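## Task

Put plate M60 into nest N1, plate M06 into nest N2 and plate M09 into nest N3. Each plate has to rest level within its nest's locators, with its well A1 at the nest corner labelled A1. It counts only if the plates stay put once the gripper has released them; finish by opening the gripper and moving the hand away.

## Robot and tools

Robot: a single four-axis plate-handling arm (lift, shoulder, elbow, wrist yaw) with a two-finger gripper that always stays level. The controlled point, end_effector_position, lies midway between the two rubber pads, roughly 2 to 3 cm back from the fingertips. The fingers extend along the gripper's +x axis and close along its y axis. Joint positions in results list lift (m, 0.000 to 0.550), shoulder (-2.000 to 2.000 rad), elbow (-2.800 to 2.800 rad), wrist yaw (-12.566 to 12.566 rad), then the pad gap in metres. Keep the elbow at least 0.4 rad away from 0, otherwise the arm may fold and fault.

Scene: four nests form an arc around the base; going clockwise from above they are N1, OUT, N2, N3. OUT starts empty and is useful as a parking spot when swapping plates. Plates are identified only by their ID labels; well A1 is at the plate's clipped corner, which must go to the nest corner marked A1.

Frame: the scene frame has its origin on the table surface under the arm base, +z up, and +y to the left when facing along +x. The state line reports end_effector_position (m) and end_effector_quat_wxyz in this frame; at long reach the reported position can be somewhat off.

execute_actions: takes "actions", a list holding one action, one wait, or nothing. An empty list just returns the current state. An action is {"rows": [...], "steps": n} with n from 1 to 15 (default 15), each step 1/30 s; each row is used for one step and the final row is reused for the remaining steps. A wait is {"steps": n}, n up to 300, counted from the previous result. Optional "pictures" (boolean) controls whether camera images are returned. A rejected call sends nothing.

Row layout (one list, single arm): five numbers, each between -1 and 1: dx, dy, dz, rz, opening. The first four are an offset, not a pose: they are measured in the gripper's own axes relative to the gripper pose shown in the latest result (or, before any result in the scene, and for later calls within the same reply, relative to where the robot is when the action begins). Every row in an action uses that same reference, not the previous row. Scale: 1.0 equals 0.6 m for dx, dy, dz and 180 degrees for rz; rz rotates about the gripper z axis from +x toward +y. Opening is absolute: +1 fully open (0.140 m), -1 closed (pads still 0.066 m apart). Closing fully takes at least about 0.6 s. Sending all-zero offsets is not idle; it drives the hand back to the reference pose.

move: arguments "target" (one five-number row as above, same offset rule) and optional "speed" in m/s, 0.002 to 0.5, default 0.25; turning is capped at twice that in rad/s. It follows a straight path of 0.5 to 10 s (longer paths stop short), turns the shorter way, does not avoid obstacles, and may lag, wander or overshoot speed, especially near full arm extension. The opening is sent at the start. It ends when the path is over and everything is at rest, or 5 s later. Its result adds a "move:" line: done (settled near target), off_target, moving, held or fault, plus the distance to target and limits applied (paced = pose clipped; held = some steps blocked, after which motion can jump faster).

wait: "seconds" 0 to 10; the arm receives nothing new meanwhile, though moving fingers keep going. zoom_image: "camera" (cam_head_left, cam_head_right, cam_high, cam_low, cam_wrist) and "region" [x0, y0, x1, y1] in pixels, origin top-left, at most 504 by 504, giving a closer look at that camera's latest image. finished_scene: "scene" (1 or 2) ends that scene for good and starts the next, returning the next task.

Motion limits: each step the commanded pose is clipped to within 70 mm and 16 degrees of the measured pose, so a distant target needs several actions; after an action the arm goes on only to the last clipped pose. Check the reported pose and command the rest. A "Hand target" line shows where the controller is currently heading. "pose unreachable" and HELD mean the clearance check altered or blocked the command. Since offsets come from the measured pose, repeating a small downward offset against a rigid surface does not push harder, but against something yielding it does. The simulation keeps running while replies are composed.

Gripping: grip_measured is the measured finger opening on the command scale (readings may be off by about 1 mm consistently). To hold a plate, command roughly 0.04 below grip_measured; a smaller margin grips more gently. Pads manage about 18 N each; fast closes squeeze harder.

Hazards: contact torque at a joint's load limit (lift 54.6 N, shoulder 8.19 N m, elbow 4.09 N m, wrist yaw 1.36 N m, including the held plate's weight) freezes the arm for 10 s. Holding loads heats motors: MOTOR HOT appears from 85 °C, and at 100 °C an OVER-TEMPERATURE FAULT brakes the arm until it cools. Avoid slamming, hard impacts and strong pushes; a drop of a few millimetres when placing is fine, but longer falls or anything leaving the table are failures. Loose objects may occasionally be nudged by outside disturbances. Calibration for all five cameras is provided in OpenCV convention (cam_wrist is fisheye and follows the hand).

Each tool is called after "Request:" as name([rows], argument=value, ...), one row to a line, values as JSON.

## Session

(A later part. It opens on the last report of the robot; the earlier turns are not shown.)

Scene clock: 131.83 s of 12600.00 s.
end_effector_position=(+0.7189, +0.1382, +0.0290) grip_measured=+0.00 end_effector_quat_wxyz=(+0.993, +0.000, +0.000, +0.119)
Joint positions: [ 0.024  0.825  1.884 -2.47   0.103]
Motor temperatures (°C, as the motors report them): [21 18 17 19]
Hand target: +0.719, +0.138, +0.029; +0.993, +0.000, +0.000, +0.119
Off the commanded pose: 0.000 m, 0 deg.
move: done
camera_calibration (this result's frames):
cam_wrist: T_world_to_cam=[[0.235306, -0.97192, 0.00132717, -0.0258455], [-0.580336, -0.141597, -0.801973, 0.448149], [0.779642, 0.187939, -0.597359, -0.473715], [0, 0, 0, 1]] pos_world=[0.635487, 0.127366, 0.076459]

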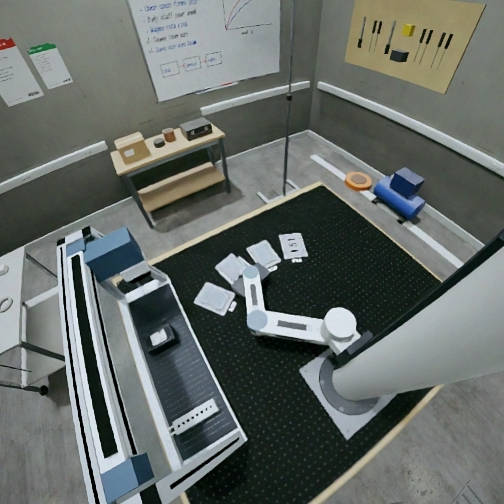

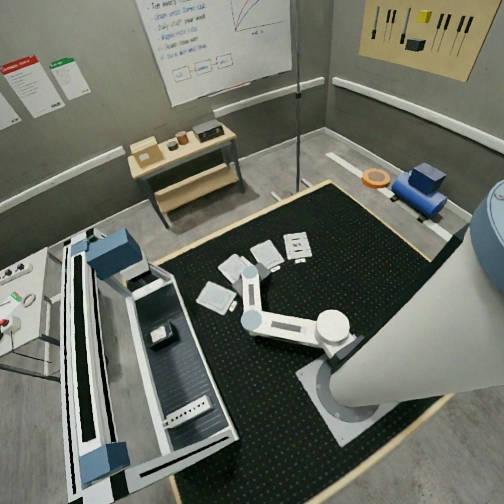

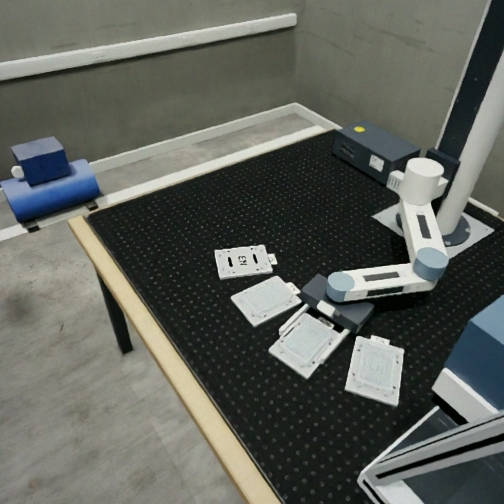

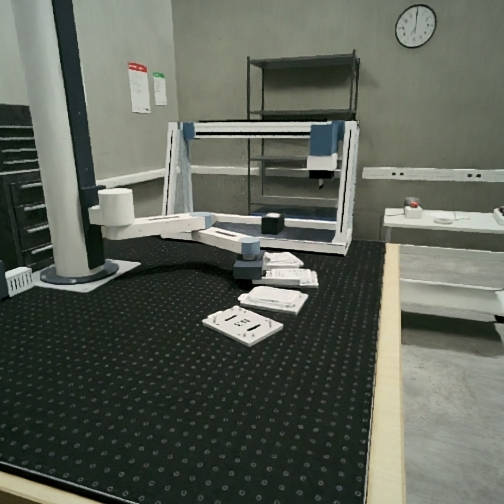

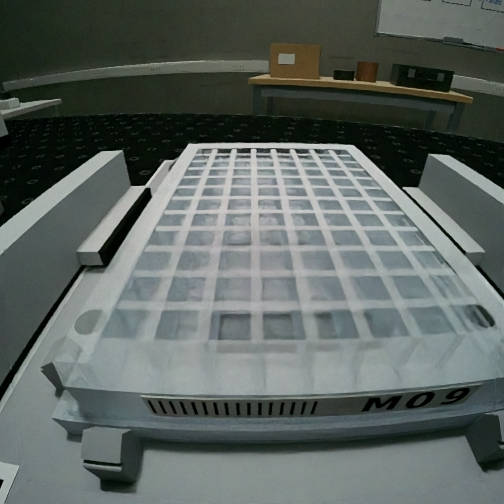

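Request:
move(target=[0,0,0,0,-0.35])

Request:
move(target=[0,0,0,0,-0.52])

Request:
move(target=[0,0,0.07,0,-0.52], speed=0.12)

Request:
move(target=[-0.2072,-0.5528,0,-0.2147,-0.52], speed=0.35)

Request:
move(target=[0,0,-0.05,0,-0.52], speed=0.1)

Scene clock: 140.03 s of 12600.00 s.
end_effector_position=(+0.7189, +0.1382, +0.0290) grip_measured=-0.35 end_effector_quat_wxyz=(+0.993, +0.000, +0.000, +0.119)
Joint positions: [ 0.024  0.825  1.884 -2.47   0.09 ]
Motor temperatures (°C, as the motors report them): [21 18 17 19]
Hand target: +0.719, +0.138, +0.029; +0.993, +0.000, +0.000, +0.119
Off the commanded pose: 0.000 m, 0 deg.
After step 90, 4.50 s passed at rest.
move: done
camera_calibration (this result's frames):
cam_wrist: T_world_to_cam=[[0.235307, -0.97192, 0.00132717, -0.0258464], [-0.580336, -0.141598, -0.801973, 0.448149], [0.779641, 0.18794, -0.597359, -0.473715], [0, 0, 0, 1]] pos_world=[0.635487, 0.127366, 0.0764597]

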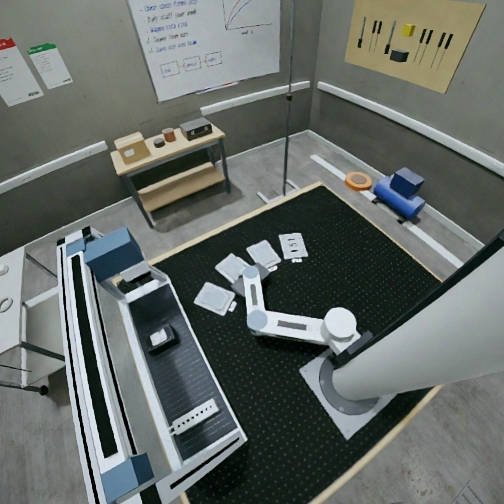

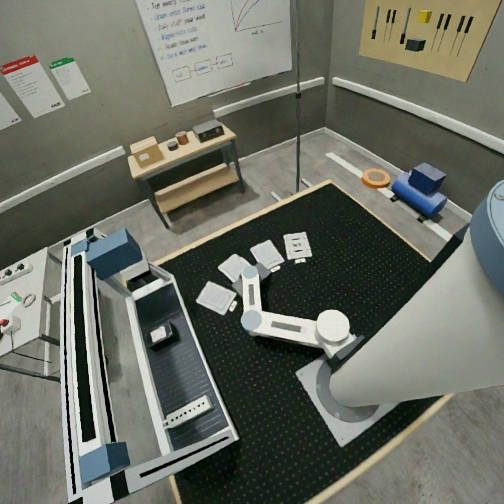

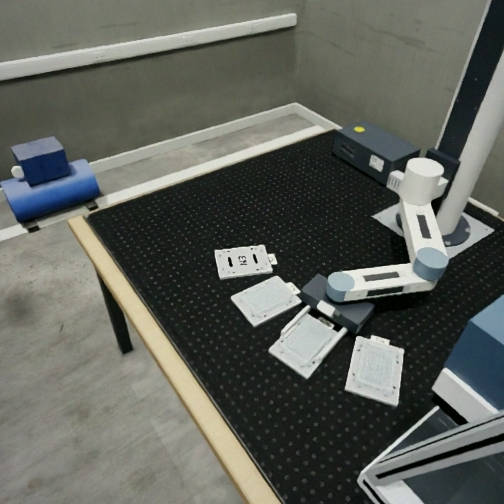

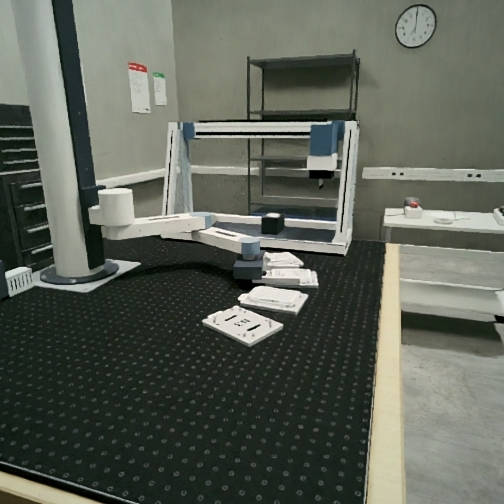

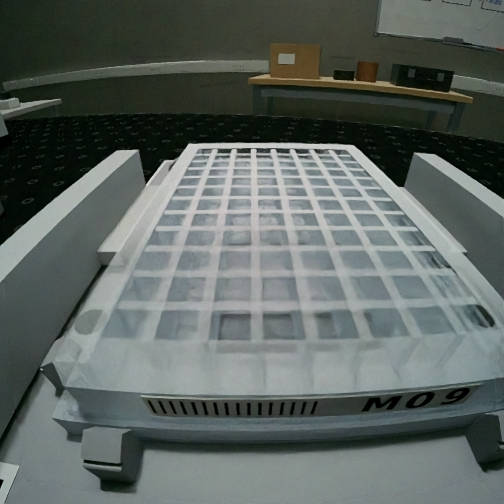

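Scene clock: 140.53 s of 12600.00 s.
end_effector_position=(+0.7189, +0.1382, +0.0290) grip_measured=-0.46 end_effector_quat_wxyz=(+0.993, +0.000, +0.000, +0.119)
Joint positions: [ 0.024  0.825  1.884 -2.47   0.086]
Motor temperatures (°C, as the motors report them): [21 18 17 19]
Hand target: +0.719, +0.138, +0.029; +0.993, +0.000, +0.000, +0.119
Off the commanded pose: 0.000 m, 0 deg.
move: done
camera_calibration (this result's frames):
cam_wrist: T_world_to_cam=[[0.235631, -0.971842, 0.00132717, -0.0260236], [-0.580289, -0.141791, -0.801973, 0.448147], [0.779579, 0.188199, -0.597359, -0.473713], [0, 0, 0, 1]] pos_world=[0.635484, 0.127405, 0.0764597]

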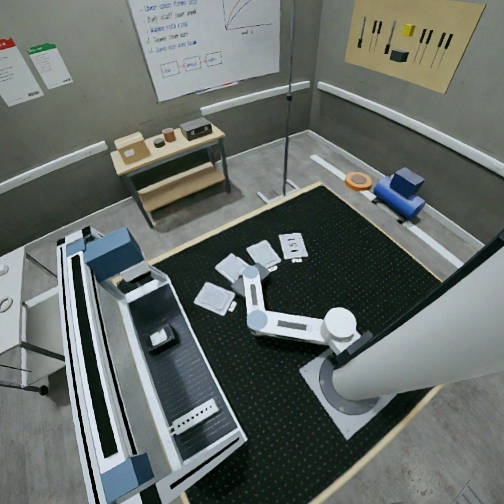

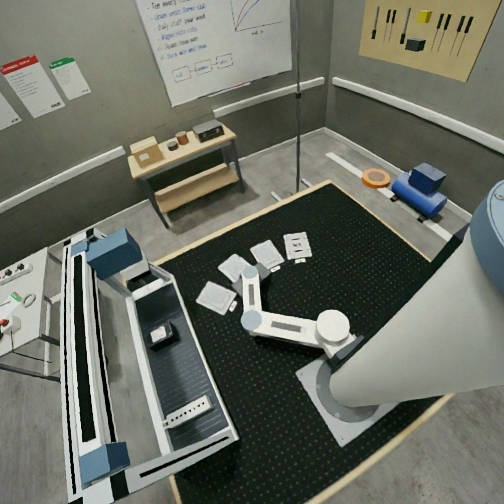

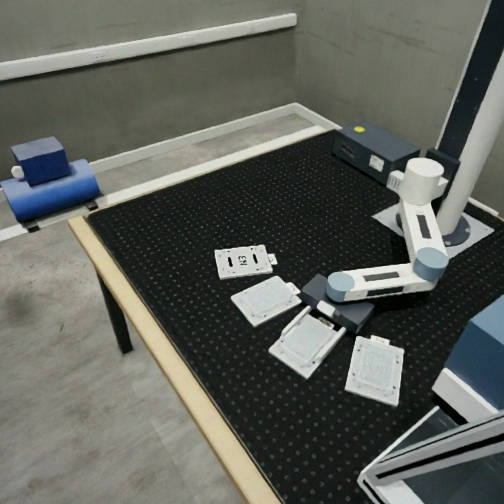

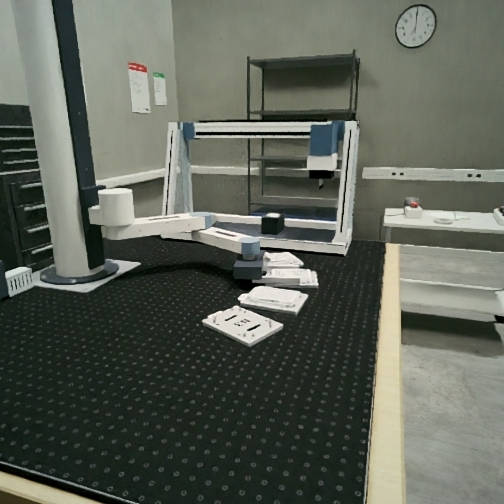

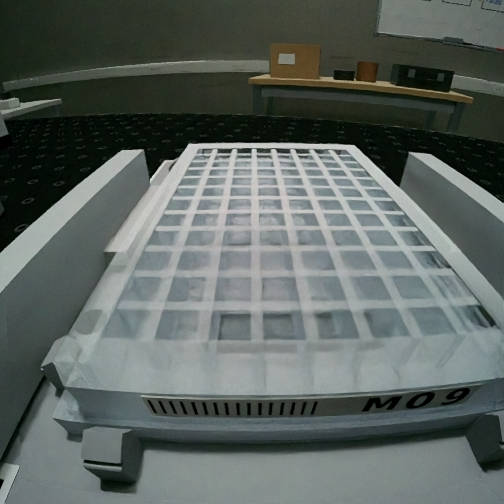

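Scene clock: 141.27 s of 12600.00 s.
end_effector_position=(+0.7189, +0.1383, +0.0710) grip_measured=-0.46 end_effector_quat_wxyz=(+0.993, +0.000, +0.000, +0.119)
Joint positions: [ 0.066  0.825  1.884 -2.47   0.086]
Motor temperatures (°C, as the motors report them): [21 18 17 19]
Hand target: +0.719, +0.138, +0.071; +0.993, +0.000, +0.000, +0.119
Off the commanded pose: 0.000 m, 0 deg.
move: done
camera_calibration (this result's frames):
cam_wrist: T_world_to_cam=[[0.235673, -0.971832, 0.00132717, -0.0260967], [-0.580283, -0.141816, -0.801973, 0.481856], [0.779571, 0.188233, -0.597359, -0.44861], [0, 0, 0, 1]] pos_world=[0.635487, 0.127417, 0.118489]

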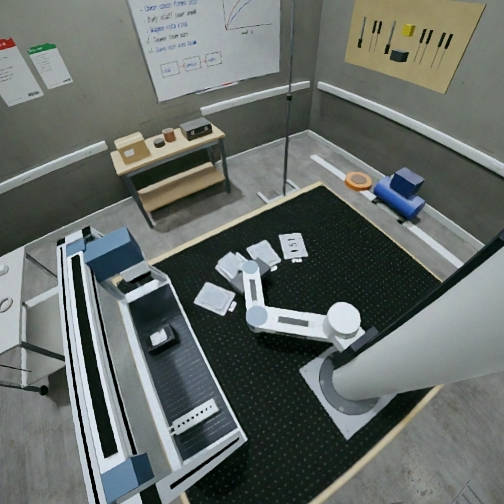

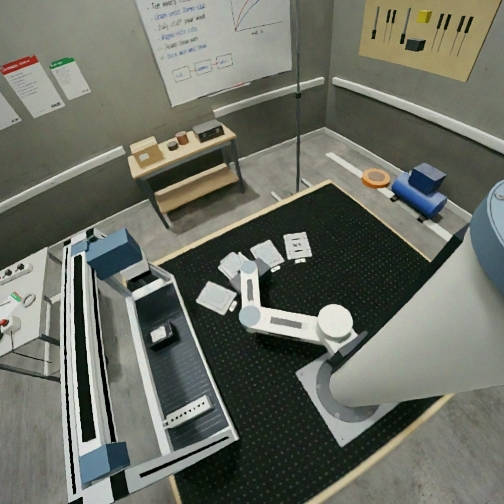

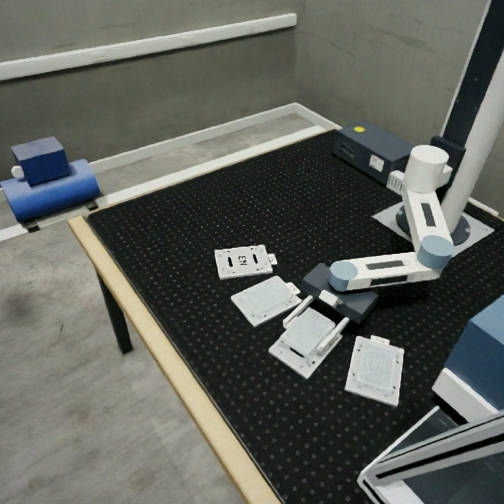

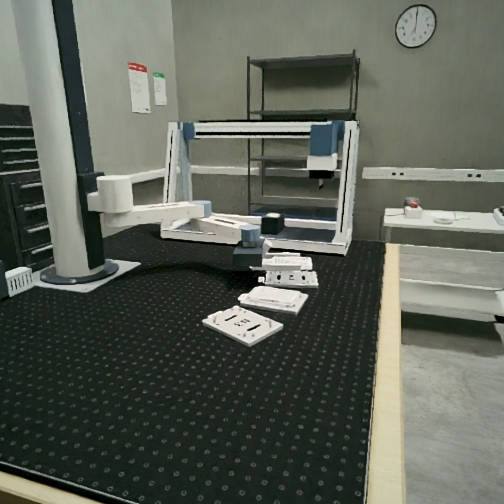

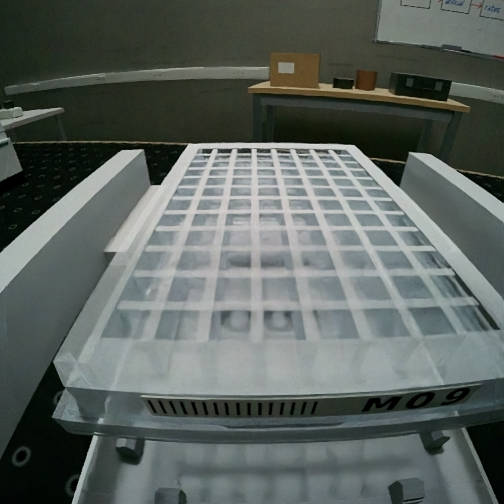

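Scene clock: 142.73 s of 12600.00 s.
end_effector_position=(+0.6765, -0.2135, +0.0710) grip_measured=-0.46 end_effector_quat_wxyz=(+0.976, +0.000, +0.000, -0.216)
Joint positions: [ 0.066  0.227  1.782 -2.444  0.086]
Motor temperatures (°C, as the motors report them): [21 18 17 19]
Hand target: +0.677, -0.213, +0.071; +0.976, +0.000, +0.000, -0.216
Off the commanded pose: 0.000 m, 0 deg.
move: done
camera_calibration (this result's frames):
cam_wrist: T_world_to_cam=[[-0.422939, -0.906157, 0.00132717, 0.101622], [-0.541752, 0.251683, -0.801973, 0.465335], [0.726379, -0.339905, -0.597359, -0.426155], [0, 0, 0, 1]] pos_world=[0.604627, -0.169883, 0.118484]

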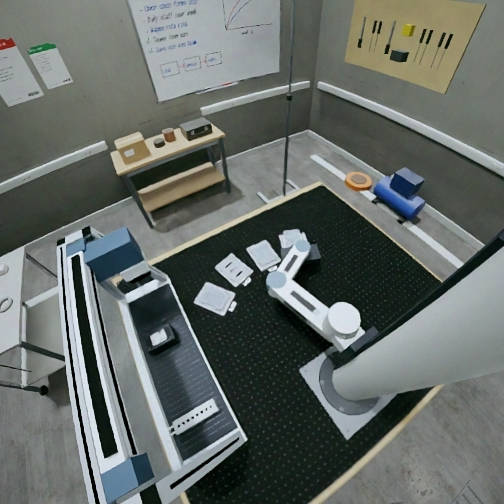

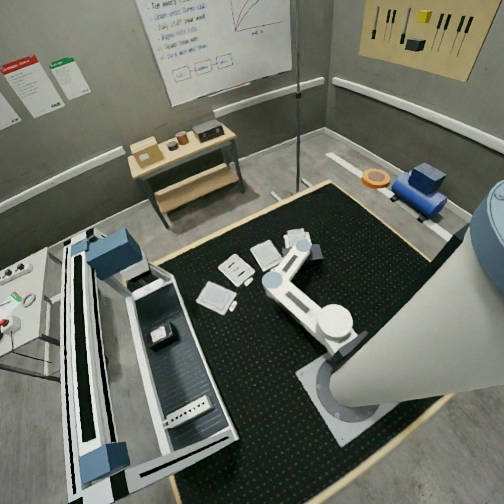

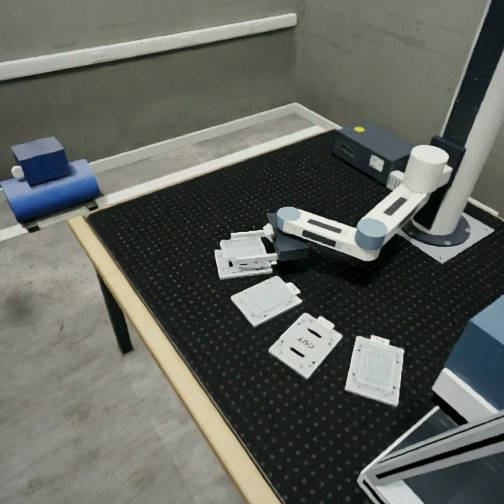

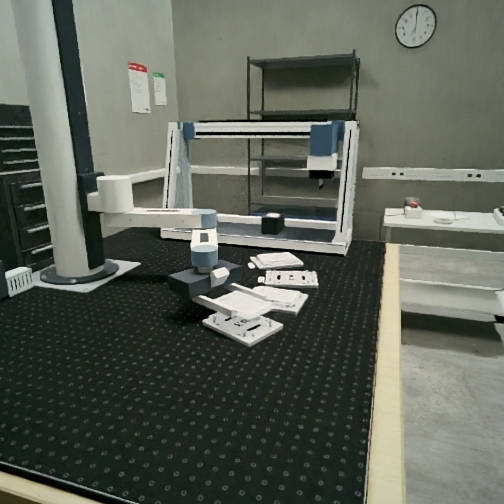

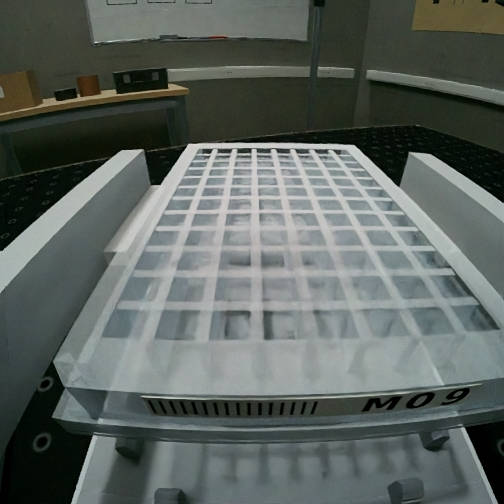

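Scene clock: 143.43 s of 12600.00 s.
end_effector_position=(+0.6765, -0.2135, +0.0409) grip_measured=-0.46 end_effector_quat_wxyz=(+0.976, +0.000, +0.000, -0.216)
Joint positions: [ 0.036  0.227  1.782 -2.444  0.086]
Motor temperatures (°C, as the motors report them): [21 18 17 19]
Hand target: +0.677, -0.214, +0.041; +0.976, +0.000, +0.000, -0.216
Off the commanded pose: 0.000 m, 0 deg.
move: done
camera_calibration (this result's frames):
cam_wrist: T_world_to_cam=[[-0.422984, -0.906136, 0.00132717, 0.101675], [-0.54174, 0.251709, -0.801973, 0.441228], [0.726362, -0.339941, -0.597359, -0.444103], [0, 0, 0, 1]] pos_world=[0.604617, -0.169898, 0.0884291]

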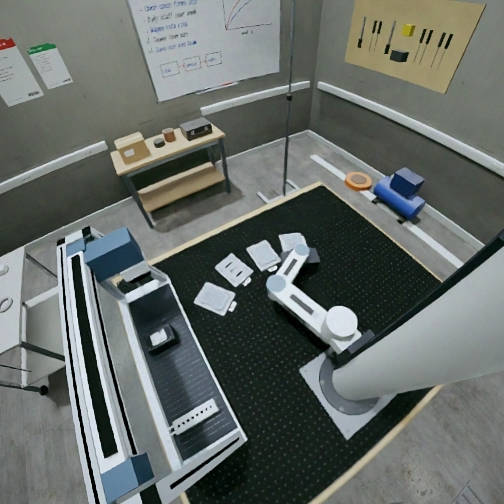

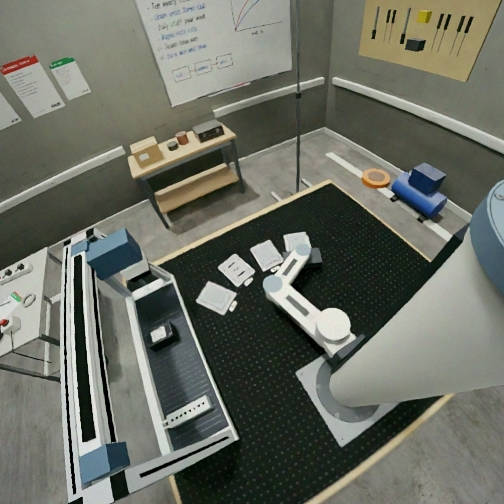

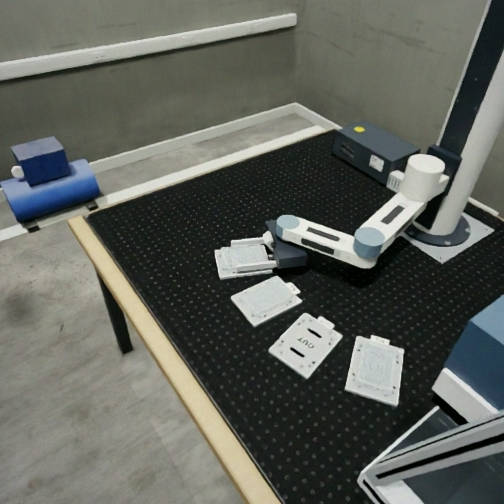

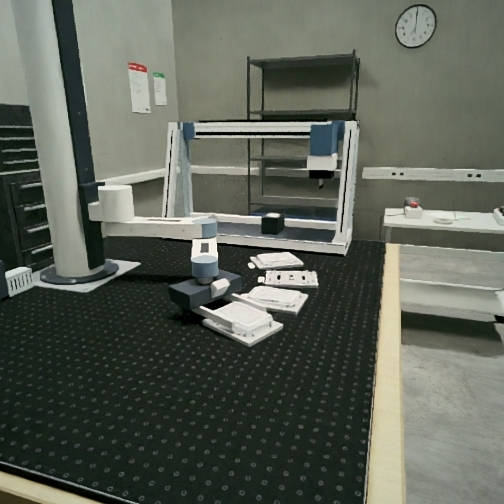

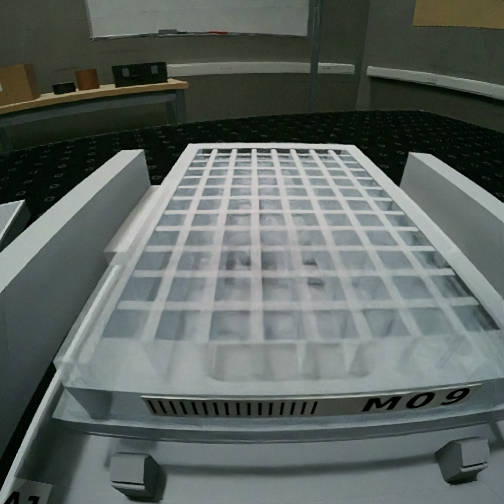

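Place, then retreat to a spot facing N2 so I can check it.

Request:
move(target=[0,0,-0.019,0,-0.52], speed=0.03)

Request:
move(target=[0,0,0,0,0.1])

Request:
move(target=[0,0,0.12,0,0.1], speed=0.2)

Request:
move(target=[-0.22,0.22,0.03,0.11,0.1], speed=0.35)

Request:
zoom_image(camera="cam_wrist", region=[150, 170, 450, 400])

Scene clock: 151.70 s of 12600.00 s.
end_effector_position=(+0.6766, -0.2133, +0.0295) grip_measured=-0.46 end_effector_quat_wxyz=(+0.977, +0.000, +0.000, -0.215)
Joint positions: [ 0.024  0.227  1.782 -2.443  0.086]
Motor temperatures (°C, as the motors report them): [21 18 17 19]
Hand target: +0.677, -0.214, +0.030; +0.976, +0.000, +0.000, -0.216
Off the commanded pose: 0.000 m, 0 deg.
After step 90, 4.57 s passed at rest.
move: done
camera_calibration (this result's frames):
cam_wrist: T_world_to_cam=[[-0.421935, -0.906625, 0.00132717, 0.101124], [-0.542031, 0.251082, -0.801973, 0.432114], [0.726756, -0.339099, -0.597359, -0.451031], [0, 0, 0, 1]] pos_world=[0.604676, -0.169758, 0.0769824]

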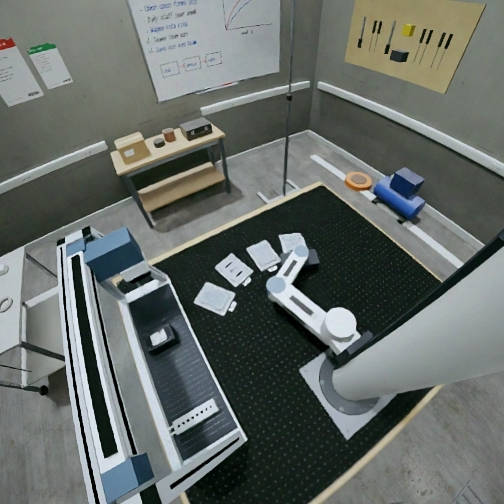

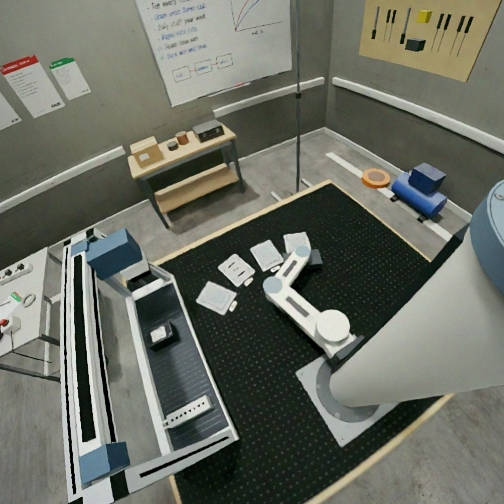

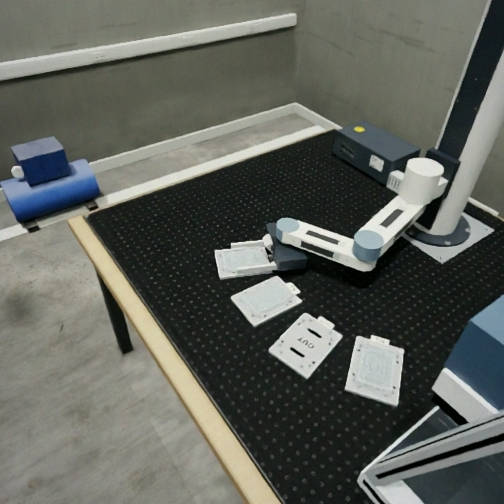

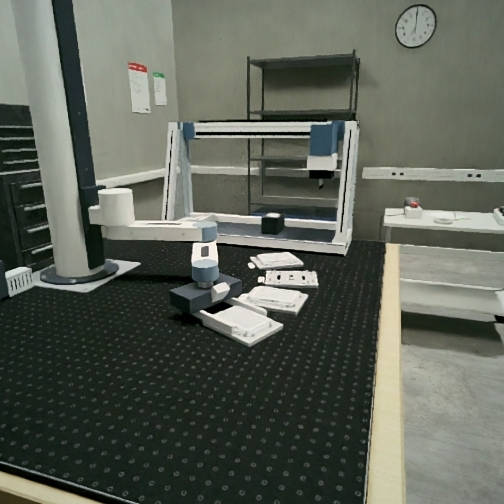

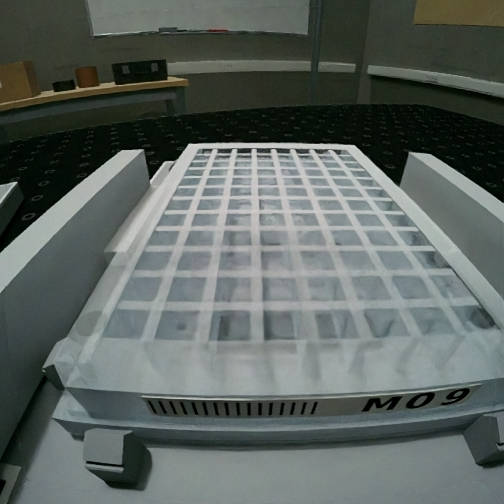

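Scene clock: 152.20 s of 12600.00 s.
end_effector_position=(+0.6766, -0.2133, +0.0295) grip_measured=+0.10 end_effector_quat_wxyz=(+0.977, +0.000, +0.000, -0.215)
Joint positions: [ 0.024  0.227  1.782 -2.443  0.107]
Motor temperatures (°C, as the motors report them): [21 18 17 19]
Hand target: +0.677, -0.213, +0.029; +0.977, +0.000, +0.000, -0.215
Off the commanded pose: 0.000 m, 0 deg.
move: done
camera_calibration (this result's frames):
cam_wrist: T_world_to_cam=[[-0.421874, -0.906653, 0.00132717, 0.101095], [-0.542048, 0.251046, -0.801973, 0.432117], [0.726778, -0.339051, -0.597359, -0.451035], [0, 0, 0, 1]] pos_world=[0.60468, -0.169747, 0.0769825]

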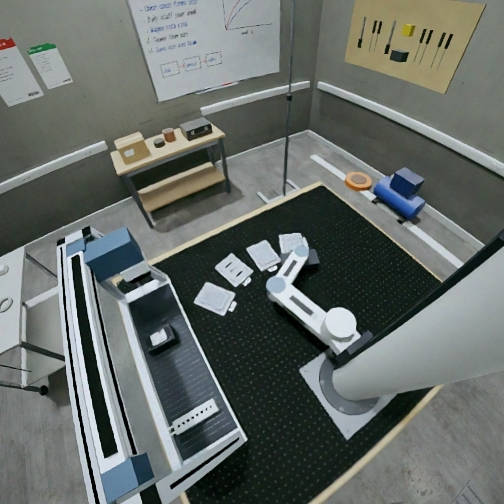

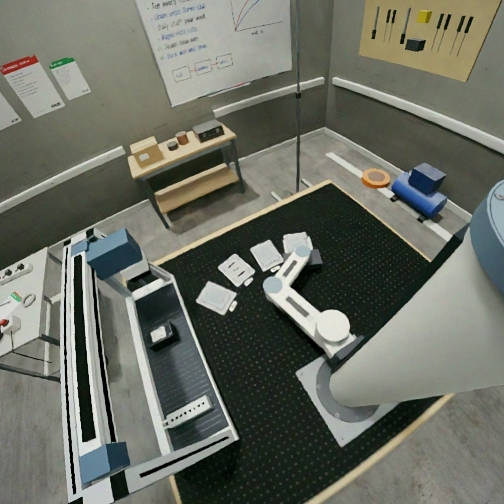

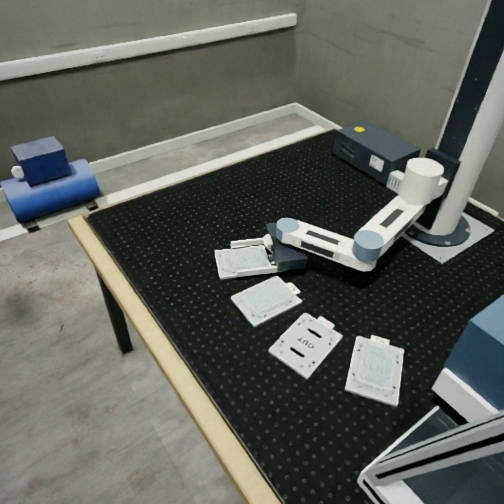

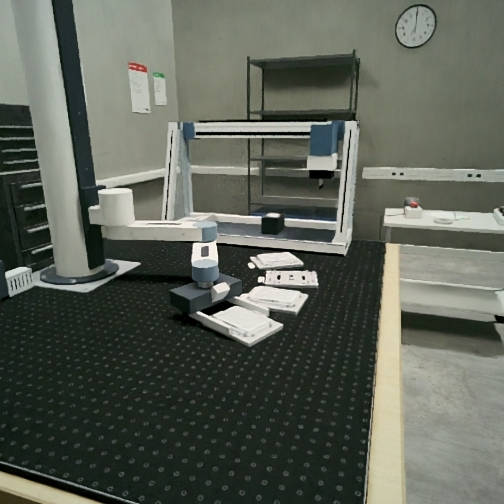

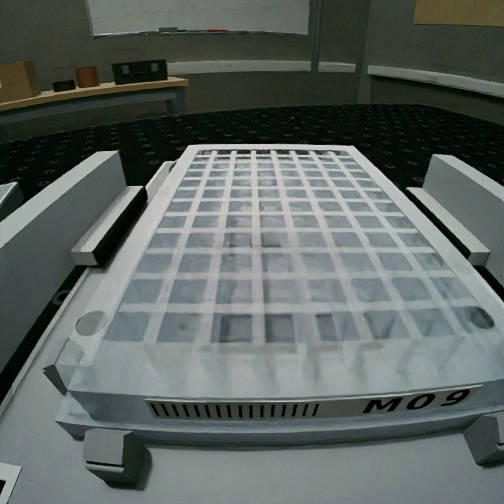

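Scene clock: 152.97 s of 12600.00 s.
end_effector_position=(+0.6766, -0.2133, +0.1015) grip_measured=+0.10 end_effector_quat_wxyz=(+0.977, +0.000, +0.000, -0.215)
Joint positions: [ 0.097  0.227  1.782 -2.443  0.107]
Motor temperatures (°C, as the motors report them): [21 18 17 19]
Hand target: +0.677, -0.213, +0.101; +0.977, +0.000, +0.000, -0.215
Off the commanded pose: 0.000 m, 0 deg.
move: done
camera_calibration (this result's frames):
cam_wrist: T_world_to_cam=[[-0.421834, -0.906672, 0.00132717, 0.100982], [-0.542059, 0.251022, -0.801973, 0.489899], [0.726793, -0.339019, -0.597359, -0.408008], [0, 0, 0, 1]] pos_world=[0.60469, -0.16974, 0.149024]

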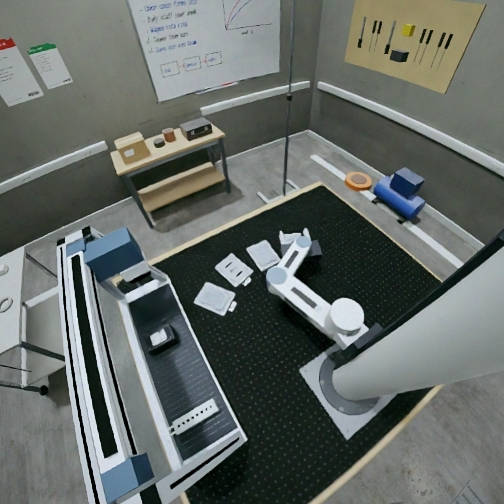

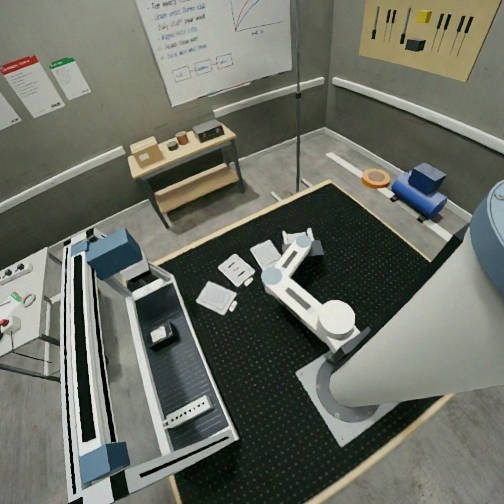

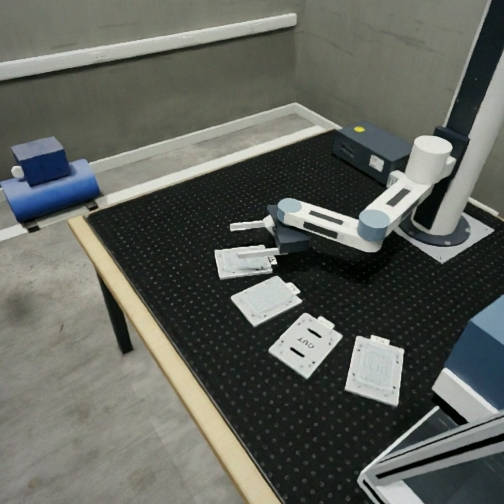

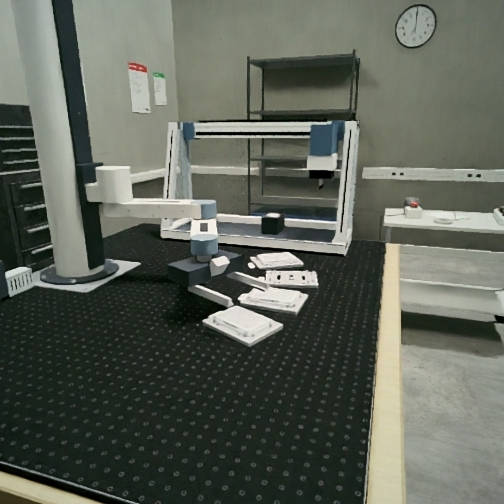

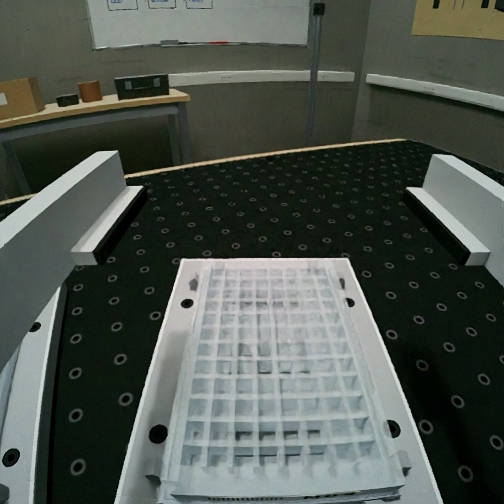

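Scene clock: 154.00 s of 12600.00 s.
end_effector_position=(+0.6125, -0.0379, +0.1195) grip_measured=+0.10 end_effector_quat_wxyz=(+0.999, +0.000, +0.000, -0.044)
Joint positions: [ 0.115  0.767  1.217 -2.072  0.107]
Motor temperatures (°C, as the motors report them): [21 18 17 19]
Hand target: +0.612, -0.038, +0.120; +0.999, +0.000, +0.000, -0.044
Off the commanded pose: 0.000 m, 0 deg.
move: done
camera_calibration (this result's frames):
cam_wrist: T_world_to_cam=[[-0.0895719, -0.995979, 0.00132717, 0.0260399], [-0.595054, 0.0524466, -0.801973, 0.450451], [0.798679, -0.0726239, -0.597359, -0.325086], [0, 0, 0, 1]] pos_world=[0.530014, -0.0212984, 0.167021]

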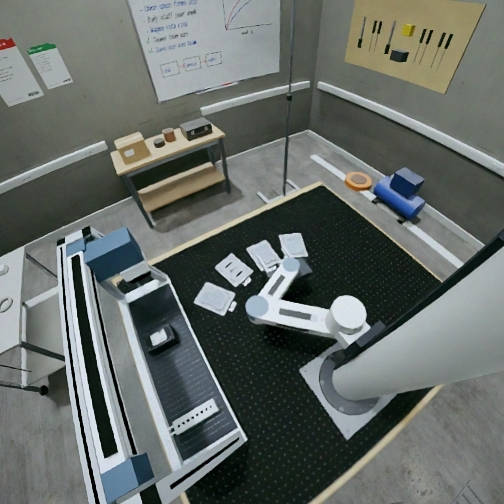

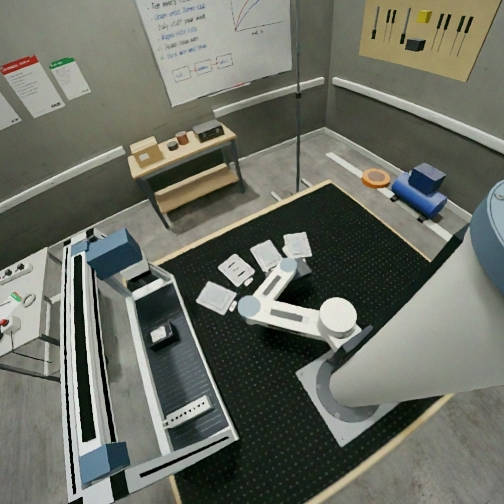

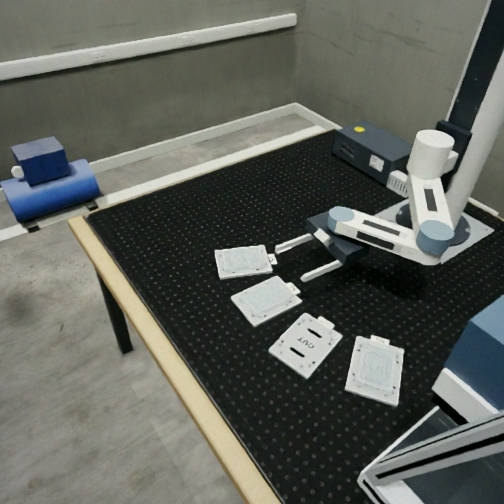

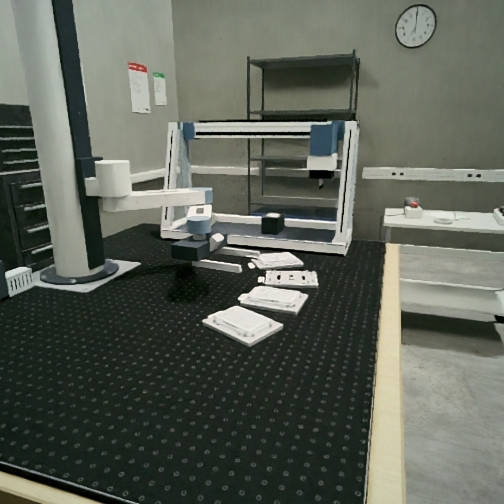

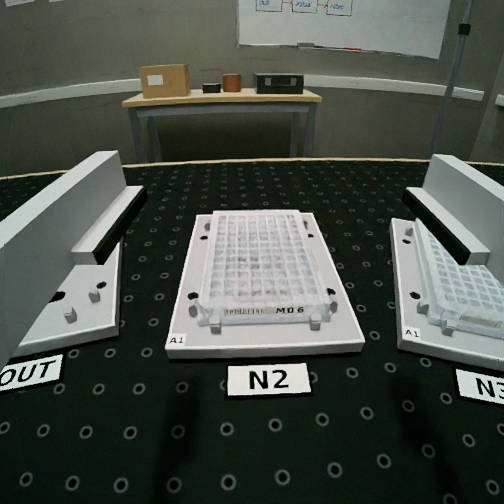

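Region (150, 170, 450, 400) of cam_wrist's 504x504 image, scaled by 1.680, with more detail than that image has; it fills the top 386 rows of this view, and the rest is white.

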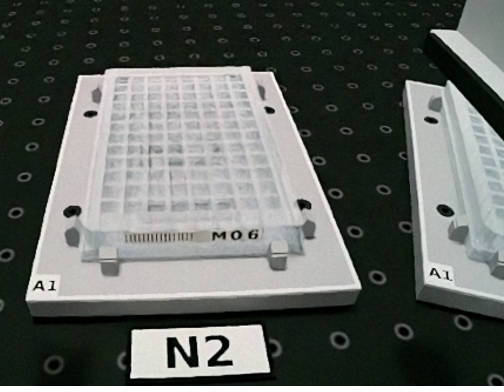

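Request:
execute_actions(actions=[])

Request:
finished_scene(scene=2)

Scene clock: 162.27 s of 12600.00 s.
end_effector_position=(+0.6125, -0.0379, +0.1195) grip_measured=+0.10 end_effector_quat_wxyz=(+0.999, +0.000, +0.000, -0.044)
Joint positions: [ 0.115  0.767  1.217 -2.072  0.107]
Motor temperatures (°C, as the motors report them): [21 18 17 19]
Hand target: +0.612, -0.038, +0.120; +0.999, +0.000, +0.000, -0.044
Off the commanded pose: 0.000 m, 0 deg.
Steps of this call (steps 1 to 90: nothing new was sent; then 5.27 s passed at rest). Readings (end_effector_position):
1: (+0.6125, -0.0379, +0.1195)
2: (+0.6125, -0.0379, +0.1195)
4: (+0.6125, -0.0379, +0.1195)
8: (+0.6125, -0.0379, +0.1195)
90: the state above
camera_calibration (this result's frames):
cam_wrist: T_world_to_cam=[[-0.0896312, -0.995974, 0.00132717, 0.0260511], [-0.595051, 0.052482, -0.801973, 0.450449], [0.798674, -0.0726715, -0.597359, -0.325085], [0, 0, 0, 1]] pos_world=[0.530012, -0.0213187, 0.167021]

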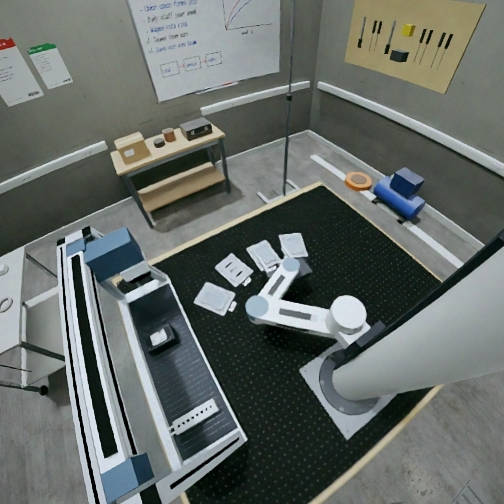

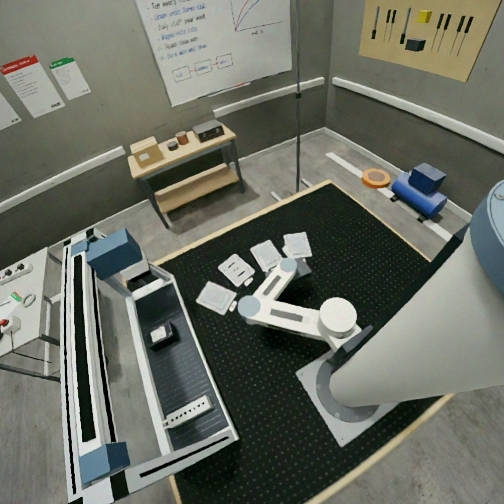

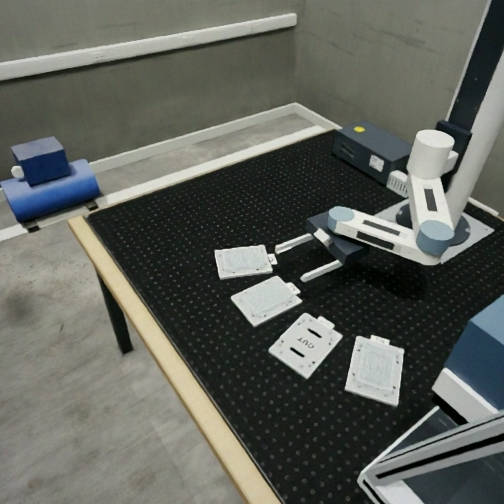

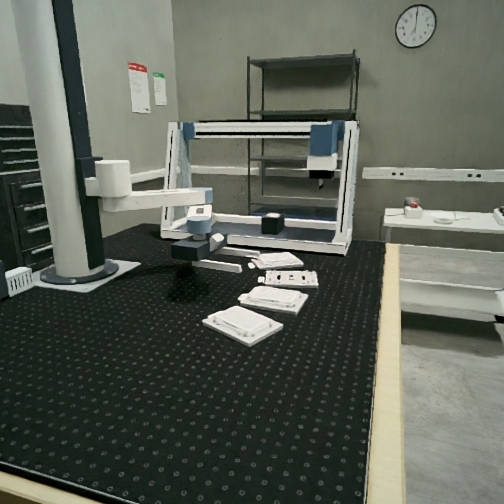

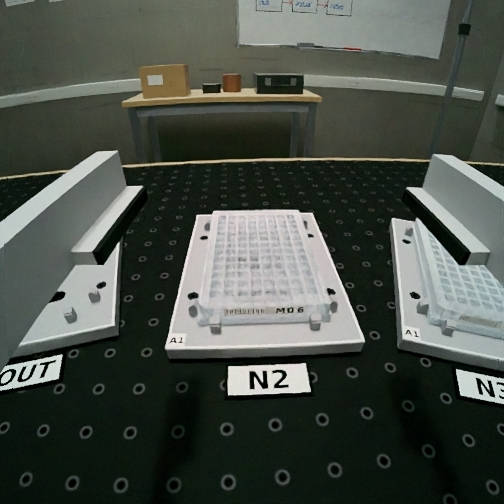

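The scene is finished: the task was done.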